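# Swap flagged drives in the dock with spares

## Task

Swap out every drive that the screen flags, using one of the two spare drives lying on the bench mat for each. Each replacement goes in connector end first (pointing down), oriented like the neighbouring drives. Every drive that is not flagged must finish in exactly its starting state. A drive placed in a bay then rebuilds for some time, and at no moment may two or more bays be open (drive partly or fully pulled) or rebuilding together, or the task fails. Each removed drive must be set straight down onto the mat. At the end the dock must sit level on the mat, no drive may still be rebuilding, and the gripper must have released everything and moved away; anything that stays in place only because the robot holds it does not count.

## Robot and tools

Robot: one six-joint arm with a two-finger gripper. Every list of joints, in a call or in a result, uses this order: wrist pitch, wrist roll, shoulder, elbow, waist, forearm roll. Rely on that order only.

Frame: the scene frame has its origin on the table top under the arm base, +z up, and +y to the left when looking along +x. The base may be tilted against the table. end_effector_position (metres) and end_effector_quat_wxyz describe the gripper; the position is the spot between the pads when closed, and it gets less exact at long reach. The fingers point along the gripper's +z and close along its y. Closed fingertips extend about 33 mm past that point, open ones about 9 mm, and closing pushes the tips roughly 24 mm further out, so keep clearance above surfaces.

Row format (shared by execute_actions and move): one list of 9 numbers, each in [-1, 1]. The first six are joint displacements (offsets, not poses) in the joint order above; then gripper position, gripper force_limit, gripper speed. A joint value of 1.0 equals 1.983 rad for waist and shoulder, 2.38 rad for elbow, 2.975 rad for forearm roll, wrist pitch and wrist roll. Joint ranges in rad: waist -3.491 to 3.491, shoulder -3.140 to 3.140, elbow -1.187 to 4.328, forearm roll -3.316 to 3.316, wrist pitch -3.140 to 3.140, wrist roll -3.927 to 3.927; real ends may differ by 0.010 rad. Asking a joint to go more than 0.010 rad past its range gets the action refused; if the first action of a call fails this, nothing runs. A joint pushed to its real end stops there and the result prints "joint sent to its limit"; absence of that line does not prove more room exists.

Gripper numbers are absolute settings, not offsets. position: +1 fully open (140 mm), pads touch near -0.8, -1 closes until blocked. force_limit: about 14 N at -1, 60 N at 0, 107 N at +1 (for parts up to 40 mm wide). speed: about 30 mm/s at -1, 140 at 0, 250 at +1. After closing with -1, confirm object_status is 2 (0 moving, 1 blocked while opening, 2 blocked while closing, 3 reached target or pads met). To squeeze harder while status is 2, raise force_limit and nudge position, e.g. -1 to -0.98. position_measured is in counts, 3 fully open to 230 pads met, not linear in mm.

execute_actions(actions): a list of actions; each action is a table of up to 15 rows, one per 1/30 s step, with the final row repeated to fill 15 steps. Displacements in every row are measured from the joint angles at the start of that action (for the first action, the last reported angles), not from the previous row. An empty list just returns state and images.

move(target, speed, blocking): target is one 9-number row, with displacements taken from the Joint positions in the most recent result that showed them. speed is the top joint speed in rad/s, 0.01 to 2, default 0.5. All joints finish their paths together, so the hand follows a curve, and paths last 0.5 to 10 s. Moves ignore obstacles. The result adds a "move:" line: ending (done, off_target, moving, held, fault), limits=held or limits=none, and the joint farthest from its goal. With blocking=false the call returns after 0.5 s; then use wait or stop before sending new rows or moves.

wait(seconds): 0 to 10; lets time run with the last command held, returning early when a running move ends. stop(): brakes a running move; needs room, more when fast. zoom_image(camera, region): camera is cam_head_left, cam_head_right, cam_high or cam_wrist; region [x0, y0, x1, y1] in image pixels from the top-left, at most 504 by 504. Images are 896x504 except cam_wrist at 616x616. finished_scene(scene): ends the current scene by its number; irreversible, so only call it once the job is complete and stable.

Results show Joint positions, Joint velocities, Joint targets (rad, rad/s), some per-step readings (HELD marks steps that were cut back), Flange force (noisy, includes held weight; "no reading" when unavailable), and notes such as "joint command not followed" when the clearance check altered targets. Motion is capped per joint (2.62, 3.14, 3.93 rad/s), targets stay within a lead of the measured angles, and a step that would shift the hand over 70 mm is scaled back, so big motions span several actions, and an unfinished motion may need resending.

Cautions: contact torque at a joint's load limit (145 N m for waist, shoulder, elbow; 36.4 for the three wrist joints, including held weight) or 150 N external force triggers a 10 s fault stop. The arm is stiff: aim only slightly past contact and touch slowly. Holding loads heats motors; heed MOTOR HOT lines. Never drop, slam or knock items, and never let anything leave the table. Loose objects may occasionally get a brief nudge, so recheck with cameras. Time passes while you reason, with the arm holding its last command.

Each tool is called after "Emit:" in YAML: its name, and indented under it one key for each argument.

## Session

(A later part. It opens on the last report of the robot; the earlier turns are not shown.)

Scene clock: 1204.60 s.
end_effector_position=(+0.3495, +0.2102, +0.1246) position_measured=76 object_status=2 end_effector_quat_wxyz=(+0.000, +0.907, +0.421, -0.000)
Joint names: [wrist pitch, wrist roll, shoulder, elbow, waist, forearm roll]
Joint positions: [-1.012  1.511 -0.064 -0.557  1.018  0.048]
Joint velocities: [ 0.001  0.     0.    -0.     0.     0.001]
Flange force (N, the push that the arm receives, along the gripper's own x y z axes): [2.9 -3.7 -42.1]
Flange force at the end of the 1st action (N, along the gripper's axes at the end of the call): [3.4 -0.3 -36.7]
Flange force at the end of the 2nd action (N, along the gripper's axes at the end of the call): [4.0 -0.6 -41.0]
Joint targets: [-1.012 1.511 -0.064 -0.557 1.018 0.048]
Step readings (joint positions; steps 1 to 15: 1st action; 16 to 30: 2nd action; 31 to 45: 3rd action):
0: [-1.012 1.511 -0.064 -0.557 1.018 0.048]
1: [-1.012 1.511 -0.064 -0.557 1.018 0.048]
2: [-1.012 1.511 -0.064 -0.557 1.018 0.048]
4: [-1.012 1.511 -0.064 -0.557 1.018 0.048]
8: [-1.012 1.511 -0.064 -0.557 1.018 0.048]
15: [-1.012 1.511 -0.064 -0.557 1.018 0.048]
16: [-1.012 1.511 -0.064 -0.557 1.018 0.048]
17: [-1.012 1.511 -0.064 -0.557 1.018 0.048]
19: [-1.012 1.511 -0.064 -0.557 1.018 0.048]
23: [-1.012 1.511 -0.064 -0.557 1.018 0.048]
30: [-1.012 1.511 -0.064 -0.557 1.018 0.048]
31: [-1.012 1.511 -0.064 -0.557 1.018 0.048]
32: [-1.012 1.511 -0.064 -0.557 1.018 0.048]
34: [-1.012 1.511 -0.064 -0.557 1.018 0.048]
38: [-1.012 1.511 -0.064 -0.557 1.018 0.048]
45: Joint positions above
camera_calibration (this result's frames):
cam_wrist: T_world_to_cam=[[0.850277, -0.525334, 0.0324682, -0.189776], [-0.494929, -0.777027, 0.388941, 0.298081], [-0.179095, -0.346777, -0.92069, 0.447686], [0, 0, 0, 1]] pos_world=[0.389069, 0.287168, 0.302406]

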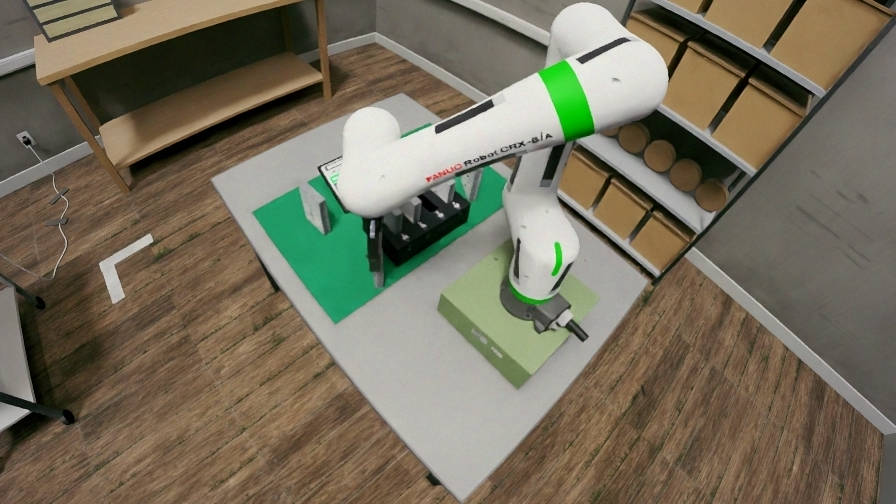

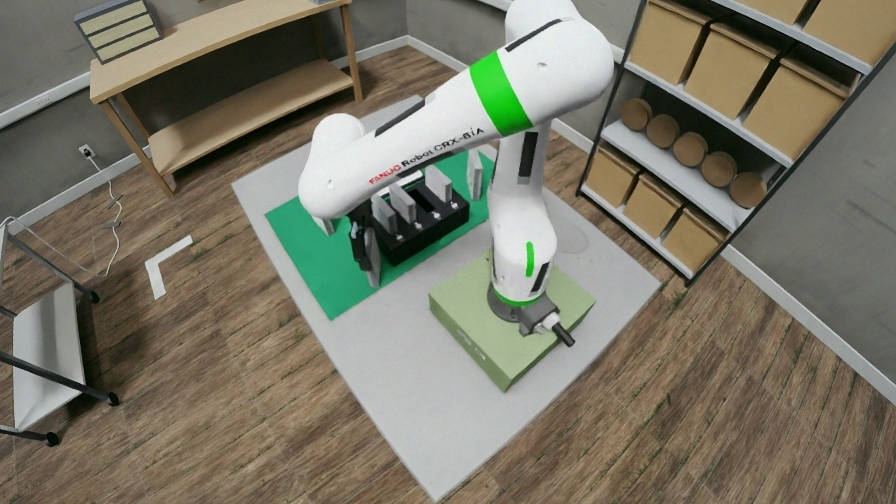

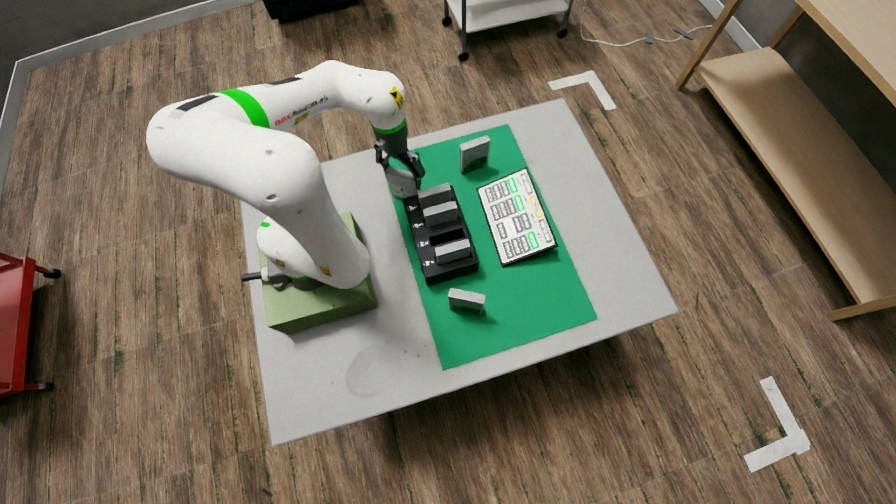

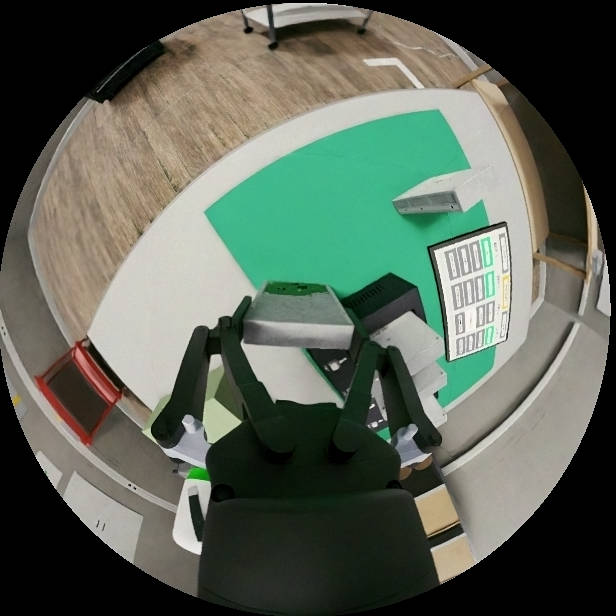

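Emit:
move:
  target: [-0.075,0,-0.0545,0.049,0.005,0,-1,0.3,0]
  speed: 0.25

Scene clock: 1209.67 s.
end_effector_position=(+0.3494, +0.2079, +0.2098) position_measured=76 object_status=2 end_effector_quat_wxyz=(+0.001, +0.907, +0.421, +0.002)
Joint names: [wrist pitch, wrist roll, shoulder, elbow, waist, forearm roll]
Joint positions: [-1.235  1.511 -0.172 -0.44   1.028  0.048]
Joint velocities: [0.001 0.001 0.    0.    0.    0.001]
Flange force (N, the push that the arm receives, along the gripper's own x y z axes): [6.6 4.1 5.4]
Joint targets: [-1.235 1.511 -0.172 -0.440 1.028 0.048]
move: done; limits=none; farthest joint: the waist, 0.000 radians from its target (0.010 radians at the start)
camera_calibration (this result's frames):
cam_wrist: T_world_to_cam=[[0.850257, -0.5251, 0.0365109, -0.194588], [-0.496376, -0.7768, 0.387548, 0.263837], [-0.17514, -0.347639, -0.921126, 0.524264], [0, 0, 0, 1]] pos_world=[0.388232, 0.285025, 0.387768]

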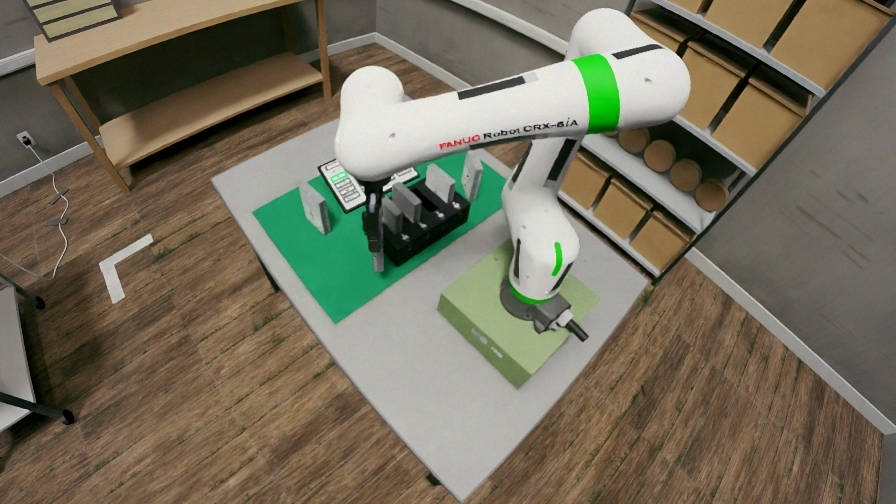

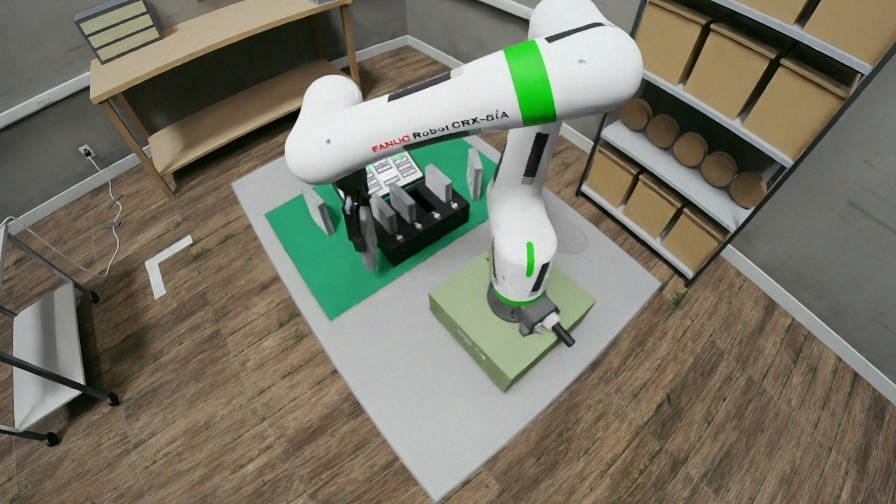

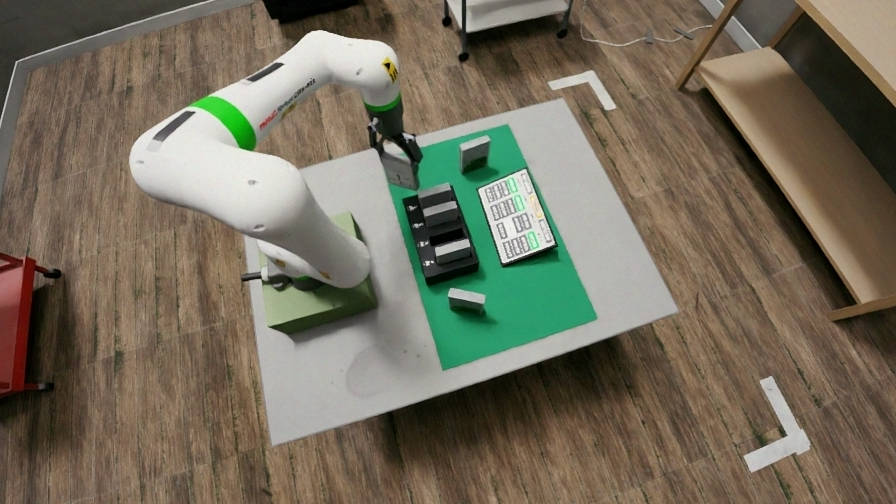

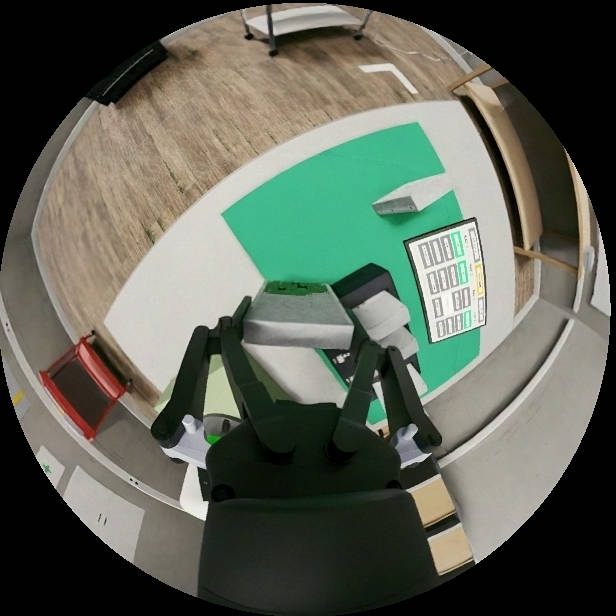

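Emit:
move:
  target: [-0.078,0,-0.0303,0.0748,0.003,0,-1,0.3,0]
  speed: 0.3

Scene clock: 1213.90 s.
end_effector_position=(+0.3509, +0.2054, +0.3066) position_measured=76 object_status=2 end_effector_quat_wxyz=(+0.001, +0.908, +0.419, +0.005)
Joint names: [wrist pitch, wrist roll, shoulder, elbow, waist, forearm roll]
Joint positions: [-1.467  1.511 -0.233 -0.262  1.034  0.048]
Joint velocities: [-0.001 -0.001 -0.     0.     0.    -0.002]
Flange force (N, the push that the arm receives, along the gripper's own x y z axes): [9.7 2.6 -0.3]
Joint targets: [-1.467 1.511 -0.232 -0.262 1.034 0.048]
move: done; limits=none; farthest joint: the waist, 0.000 radians from its target (0.006 radians at the start)
camera_calibration (this result's frames):
cam_wrist: T_world_to_cam=[[0.84738, -0.529543, 0.0391191, -0.199557], [-0.50238, -0.775695, 0.381984, 0.22872], [-0.171933, -0.343339, -0.92334, 0.611463], [0, 0, 0, 1]] pos_world=[0.389135, 0.281682, 0.485027]

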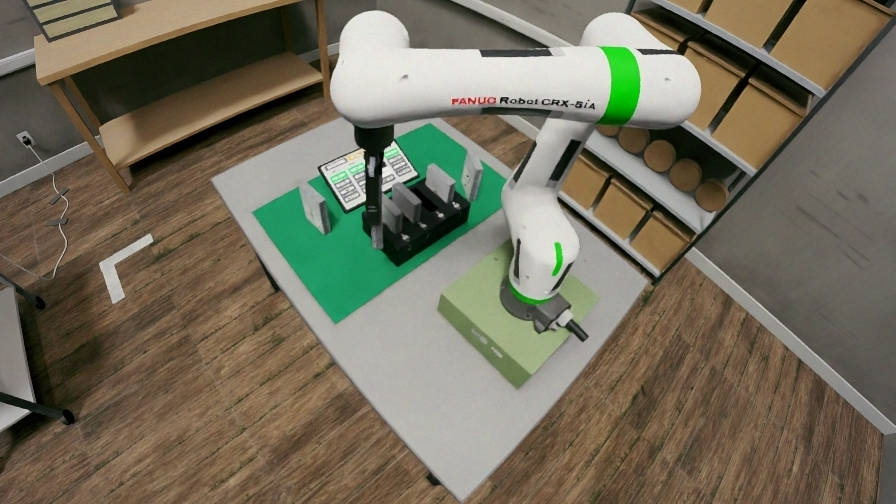

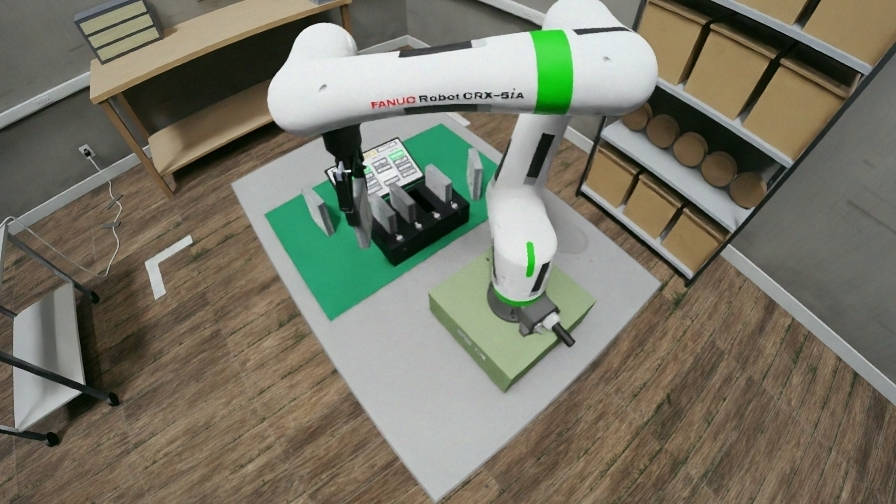

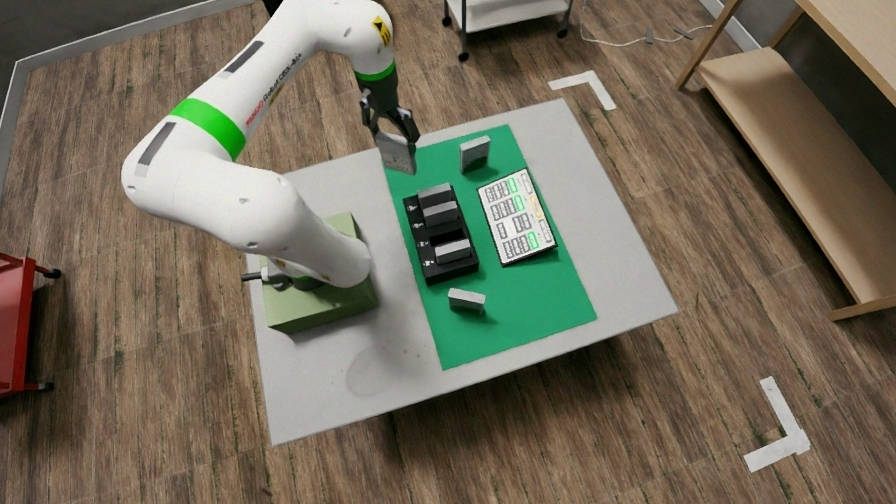

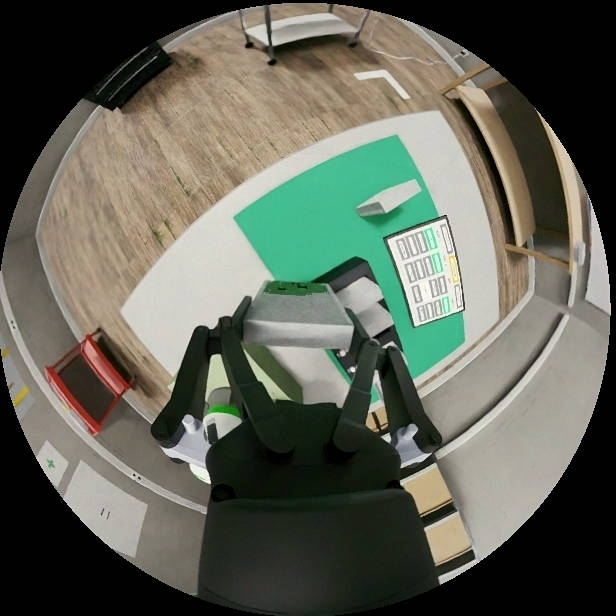

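Emit:
move:
  target: [-0.0148,-0.5724,0.0292,0.0441,-0.3495,-0.0208,-1,0.3,0]
  speed: 0.7

Scene clock: 1222.67 s.
end_effector_position=(+0.4209, -0.0279, +0.3247) position_measured=76 object_status=2 end_effector_quat_wxyz=(-0.001, +0.720, -0.694, -0.002)
Joint names: [wrist pitch, wrist roll, shoulder, elbow, waist, forearm roll]
Joint positions: [-1.511 -0.192 -0.175 -0.157  0.341 -0.014]
Joint velocities: [ 0.002 -0.004 -0.     0.001 -0.     0.002]
Flange force (N, the push that the arm receives, along the gripper's own x y z axes): [2.7 -12.5 1.2]
Joint targets: [-1.511 -0.192 -0.175 -0.157 0.341 -0.014]
move: done; limits=none; farthest joint: the shoulder, 0.001 radians from its target (0.057 radians at the start)
camera_calibration (this result's frames):
cam_wrist: T_world_to_cam=[[-0.98262, -0.182668, 0.033033, 0.398829], [-0.155391, 0.906768, 0.391951, -0.0262971], [-0.10155, 0.380006, -0.919393, 0.54945], [0, 0, 0, 1]] pos_world=[0.443608, -0.112096, 0.502293]

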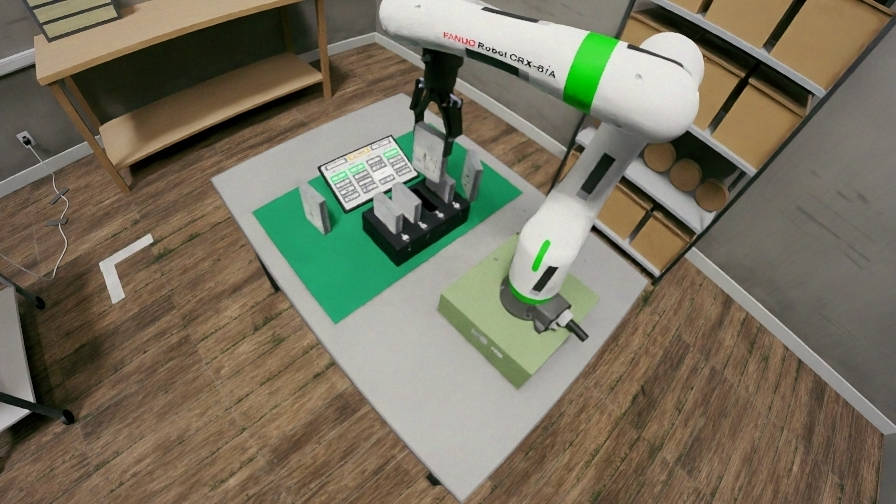

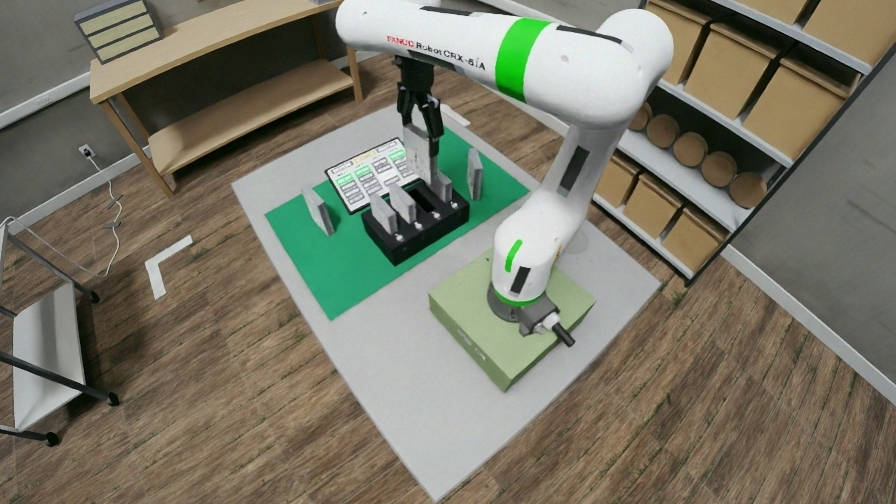

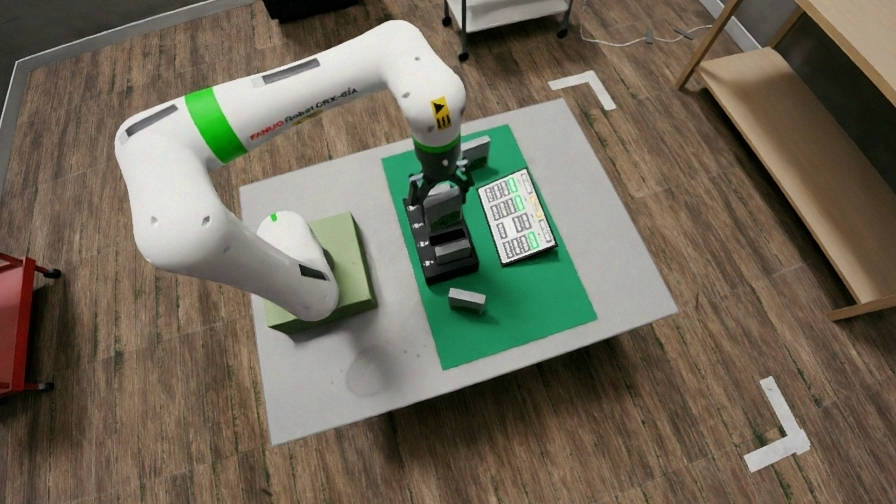

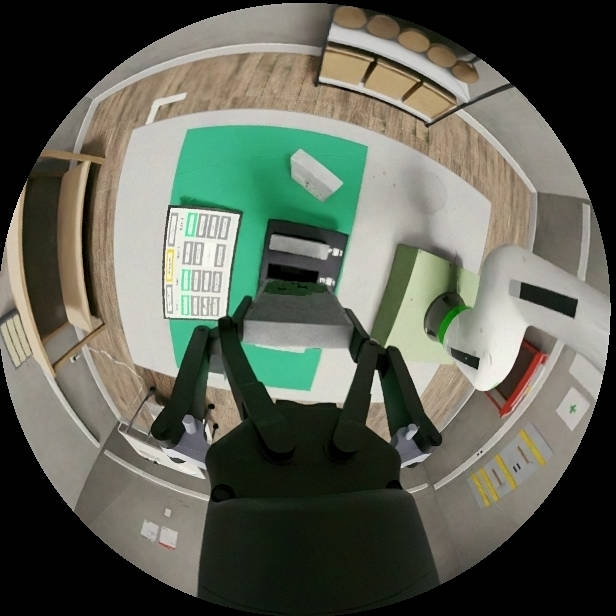

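Emit:
move:
  target: [0.0817,0,0.0328,-0.0744,0,0,-1,0.3,0]
  speed: 0.15

Emit:
zoom_image:
  camera: "cam_head_left"
  region: [360,110,500,250]

Emit:
zoom_image:
  camera: "cam_high"
  region: [390,160,510,300]

Scene clock: 1230.97 s.
end_effector_position=(+0.4288, -0.0274, +0.2244) position_measured=76 object_status=2 end_effector_quat_wxyz=(-0.001, +0.718, -0.696, -0.001)
Joint names: [wrist pitch, wrist roll, shoulder, elbow, waist, forearm roll]
Joint positions: [-1.268 -0.192 -0.109 -0.334  0.341 -0.014]
Joint velocities: [ 0.  0. -0.  0. -0. -0.]
Flange force (N, the push that the arm receives, along the gripper's own x y z axes): [-1.2 -6.5 4.6]
Joint targets: [-1.268 -0.192 -0.110 -0.334 0.341 -0.014]
move: done; limits=none; farthest joint: the waist, 0.000 radians from its target (0.000 radians at the start)
camera_calibration (this result's frames):
cam_wrist: T_world_to_cam=[[-0.983275, -0.179277, 0.0320976, 0.410581], [-0.152666, 0.907419, 0.391515, 0.0127243], [-0.0993157, 0.380067, -0.919612, 0.45685], [0, 0, 0, 1]] pos_world=[0.451029, -0.111572, 0.401964]

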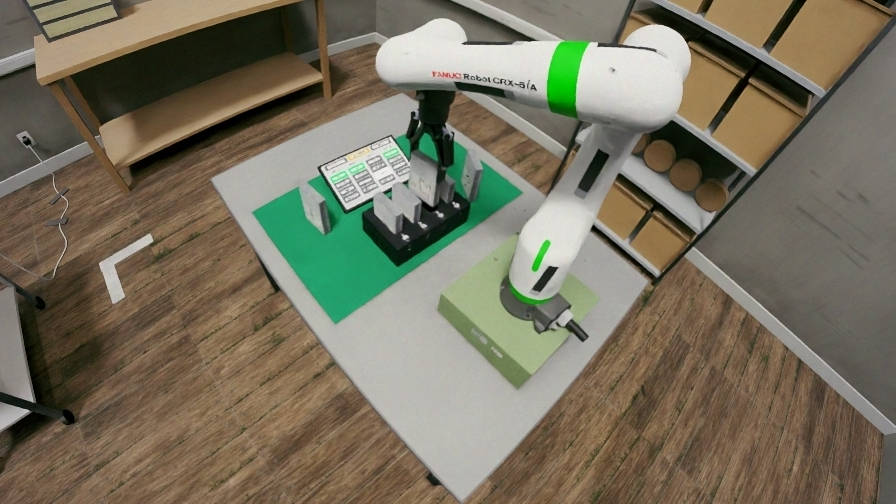

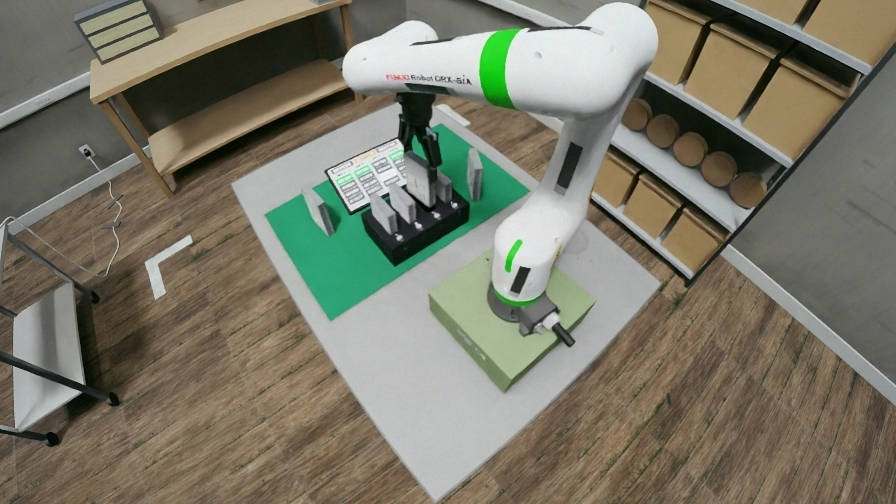

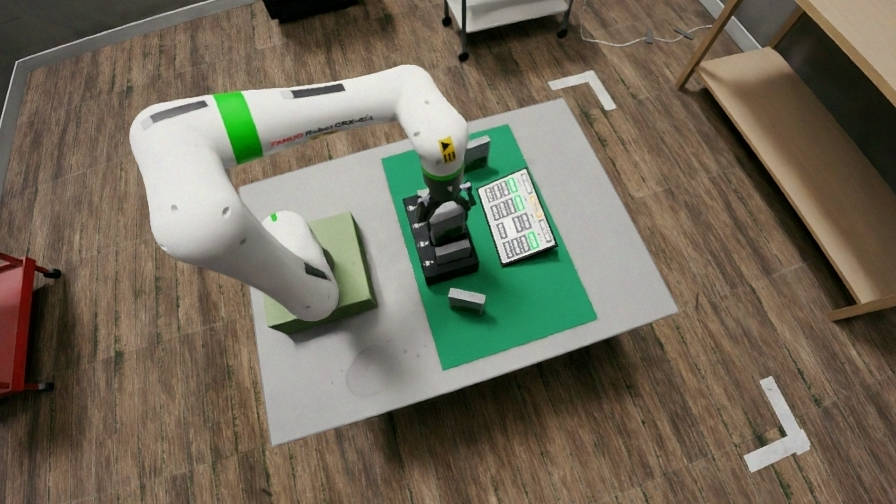

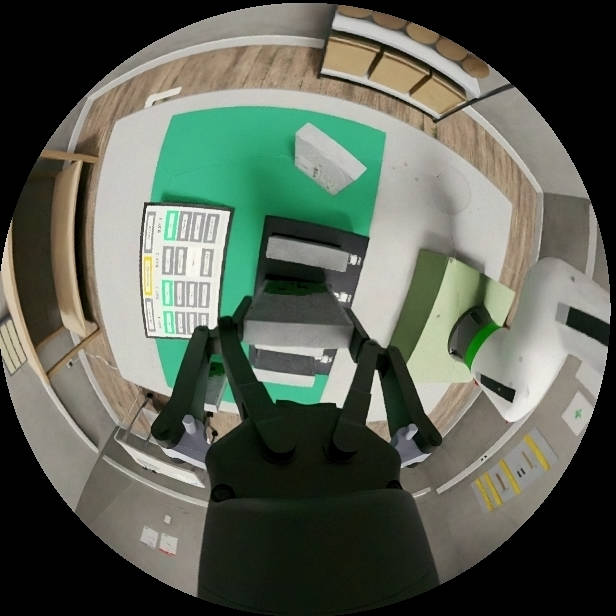

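Region (360, 110, 500, 250) of cam_head_left's 896x504 image, scaled by 3.600, with more detail than that image has.

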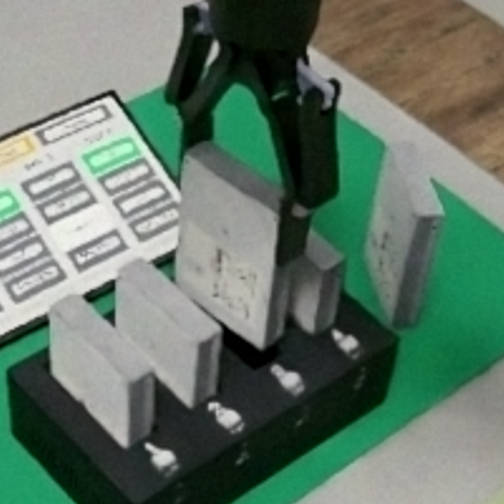

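Region (390, 160, 510, 300) of cam_high's 896x504 image, scaled by 3.600, with more detail than that image has; it fills the left 432 columns of this view, and the rest is white.

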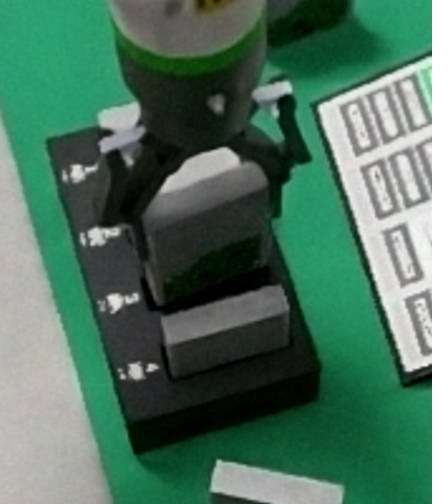

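Emit:
move:
  target: [0.0097,0,0.005,-0.0071,0,0,-1,0.3,0]
  speed: 0.02

Emit:
zoom_image:
  camera: "cam_head_left"
  region: [380,150,480,250]

Emit:
zoom_image:
  camera: "cam_high"
  region: [410,200,490,280]

Scene clock: 1237.17 s.
end_effector_position=(+0.4300, -0.0273, +0.2135) position_measured=76 object_status=2 end_effector_quat_wxyz=(-0.002, +0.718, -0.696, -0.001)
Joint names: [wrist pitch, wrist roll, shoulder, elbow, waist, forearm roll]
Joint positions: [-1.239 -0.192 -0.1   -0.351  0.341 -0.014]
Joint velocities: [ 0.001  0.    -0.     0.    -0.     0.   ]
Flange force (N, the push that the arm receives, along the gripper's own x y z axes): [3.8 -11.5 3.4]
Joint targets: [-1.239 -0.192 -0.100 -0.351 0.341 -0.014]
move: done; limits=none; farthest joint: the waist, 0.000 radians from its target (0.000 radians at the start)
camera_calibration (this result's frames):
cam_wrist: T_world_to_cam=[[-0.983399, -0.178951, 0.0300509, 0.412608], [-0.153156, 0.907377, 0.39142, 0.0173061], [-0.0973127, 0.38032, -0.919721, 0.446156], [0, 0, 0, 1]] pos_world=[0.451826, -0.111548, 0.391166]

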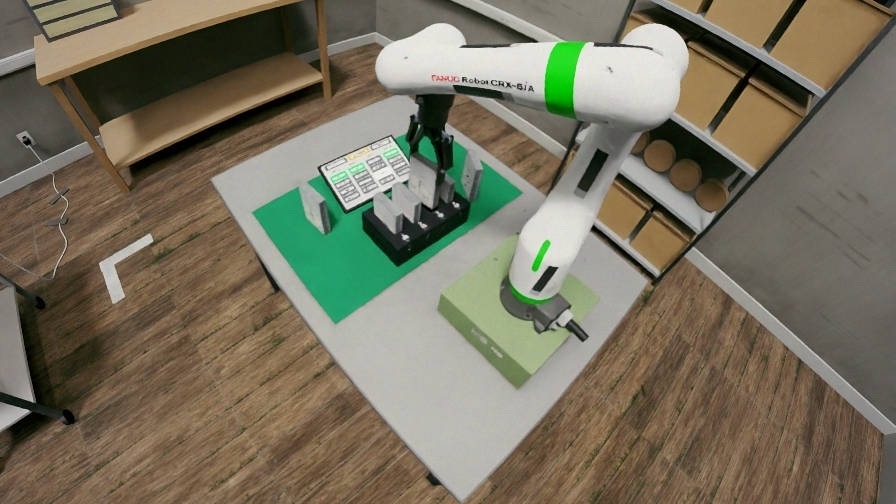

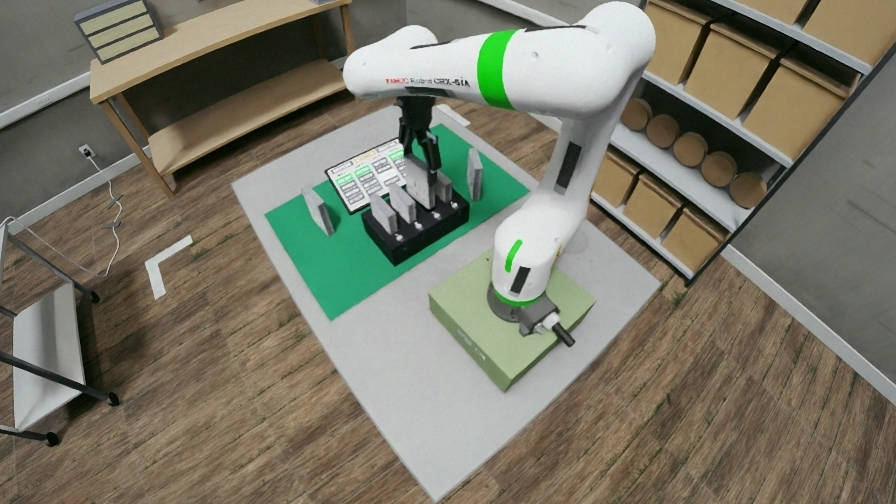

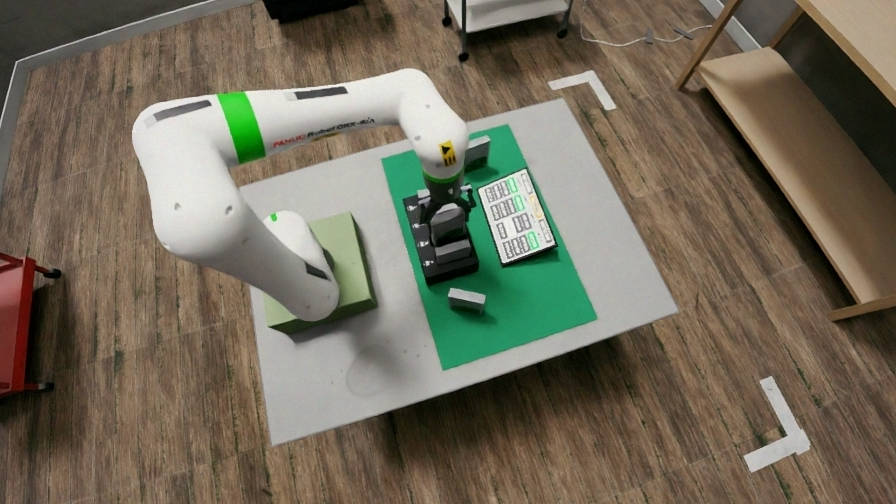

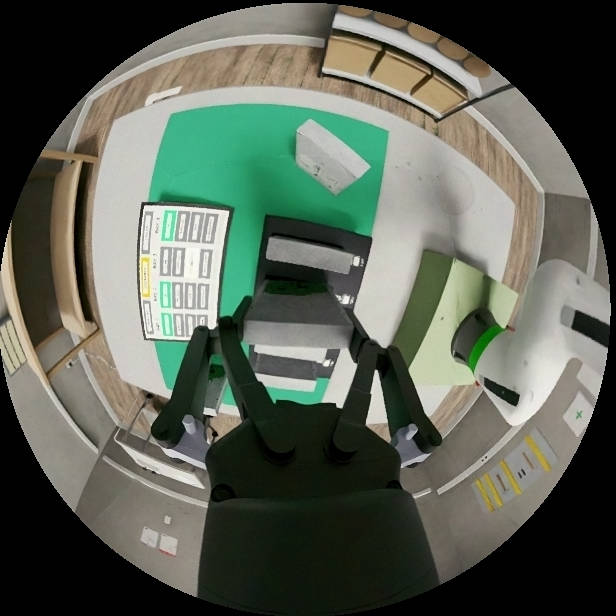

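Region (380, 150, 480, 250) of cam_head_left's 896x504 image, scaled by 5.040, with more detail than that image has.

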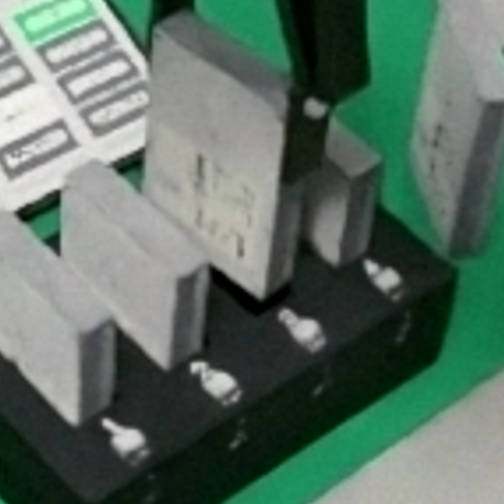

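Region (410, 200, 490, 280) of cam_high's 896x504 image, scaled by 6.300, with more detail than that image has.

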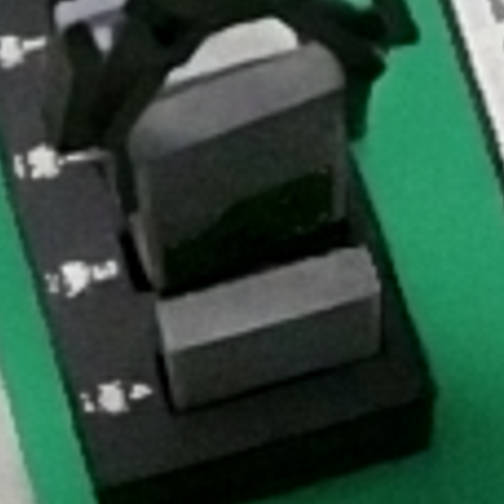

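Emit:
move:
  target: [0.008,0,0.003,-0.008,0,0,-1,0.3,0]
  speed: 0.02

Emit:
zoom_image:
  camera: "cam_head_left"
  region: [380,150,480,250]

Emit:
zoom_image:
  camera: "cam_high"
  region: [410,200,490,280]

Scene clock: 1252.07 s.
end_effector_position=(+0.4317, -0.0279, +0.2094) position_measured=76 object_status=2 end_effector_quat_wxyz=(-0.005, +0.719, -0.695, +0.003)
Joint names: [wrist pitch, wrist roll, shoulder, elbow, waist, forearm roll]
Joint positions: [-1.22  -0.192 -0.099 -0.361  0.341 -0.012]
Joint velocities: [-0.    -0.001 -0.     0.001 -0.    -0.001]
Flange force (N, the push that the arm receives, along the gripper's own x y z axes): [-5.0 3.4 -30.6]
Joint targets: [-1.220 -0.192 -0.099 -0.361 0.341 -0.012]
FORCE FAULT: contact force on the arm reached its limit, and the arm stopped for 10 seconds. The contact can be on any part of the arm, not only on its tool. That time counts as 20 of the actions that you can send in this scene. The arm's remaining commands of this call were not run. The arm holds still and accepts commands again. Move the arm away from the contact; if what it grips holds it there, let go first. Pushing or pulling that hard again can fault the arm again.
move: fault; limits=none; farthest joint: the elbow, 0.009 radians from its target (0.019 radians at the start)
camera_calibration (this result's frames):
cam_wrist: T_world_to_cam=[[-0.983495, -0.179607, 0.0218936, 0.416059], [-0.157055, 0.907496, 0.389594, 0.0217433], [-0.0898421, 0.379726, -0.920726, 0.439727], [0, 0, 0, 1]] pos_world=[0.452113, -0.111981, 0.387289]

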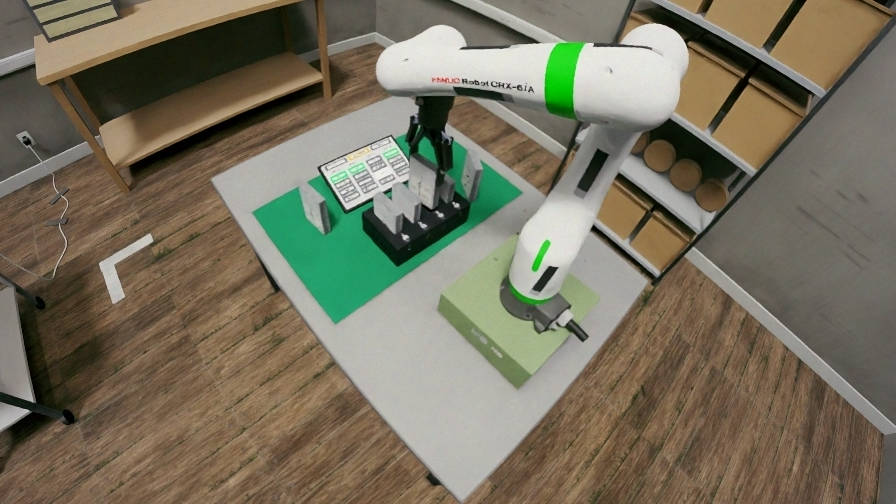

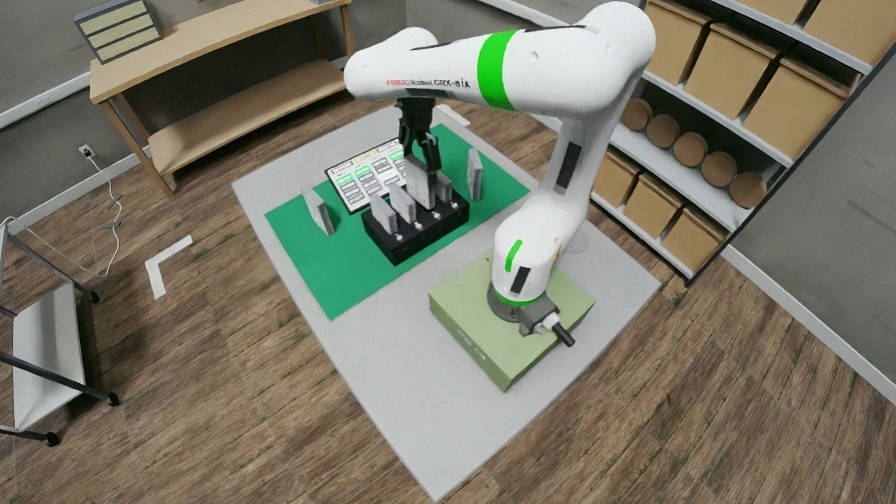

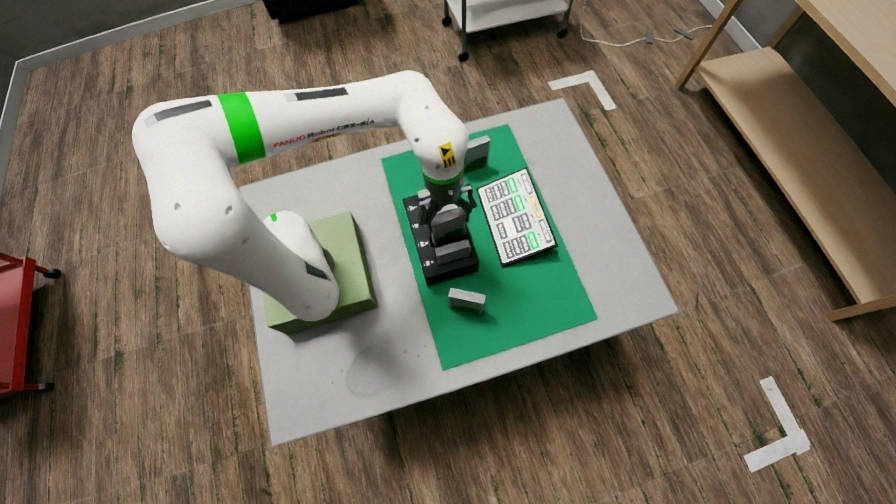

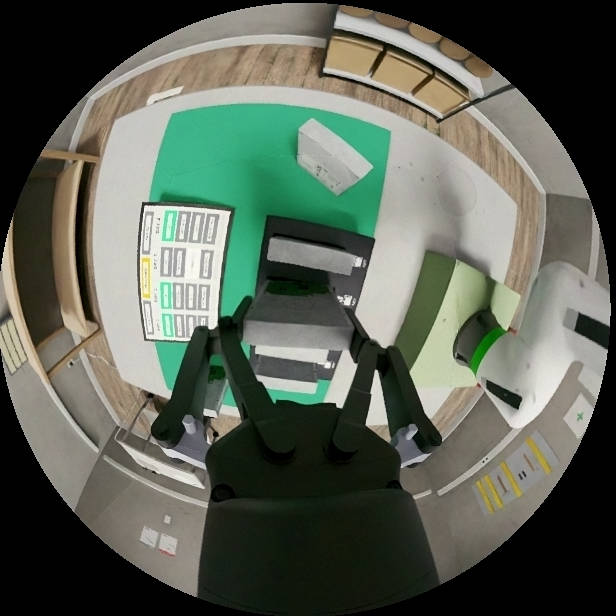

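Region (380, 150, 480, 250) of cam_head_left's 896x504 image, scaled by 5.040, with more detail than that image has.

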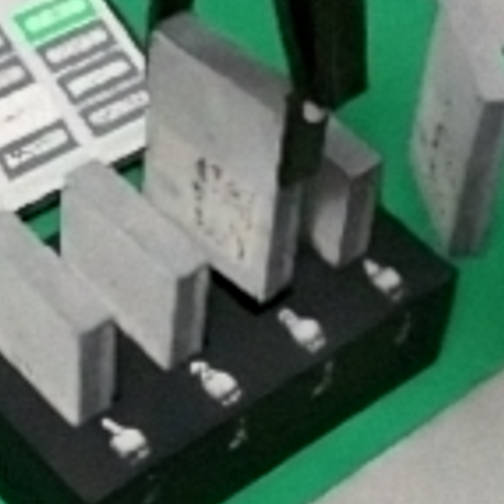

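Region (410, 200, 490, 280) of cam_high's 896x504 image, scaled by 6.300, with more detail than that image has.

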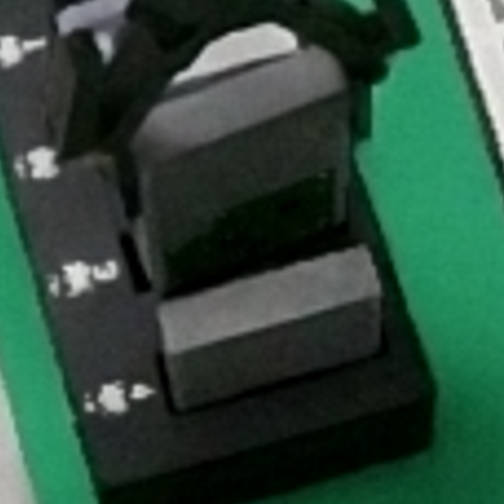

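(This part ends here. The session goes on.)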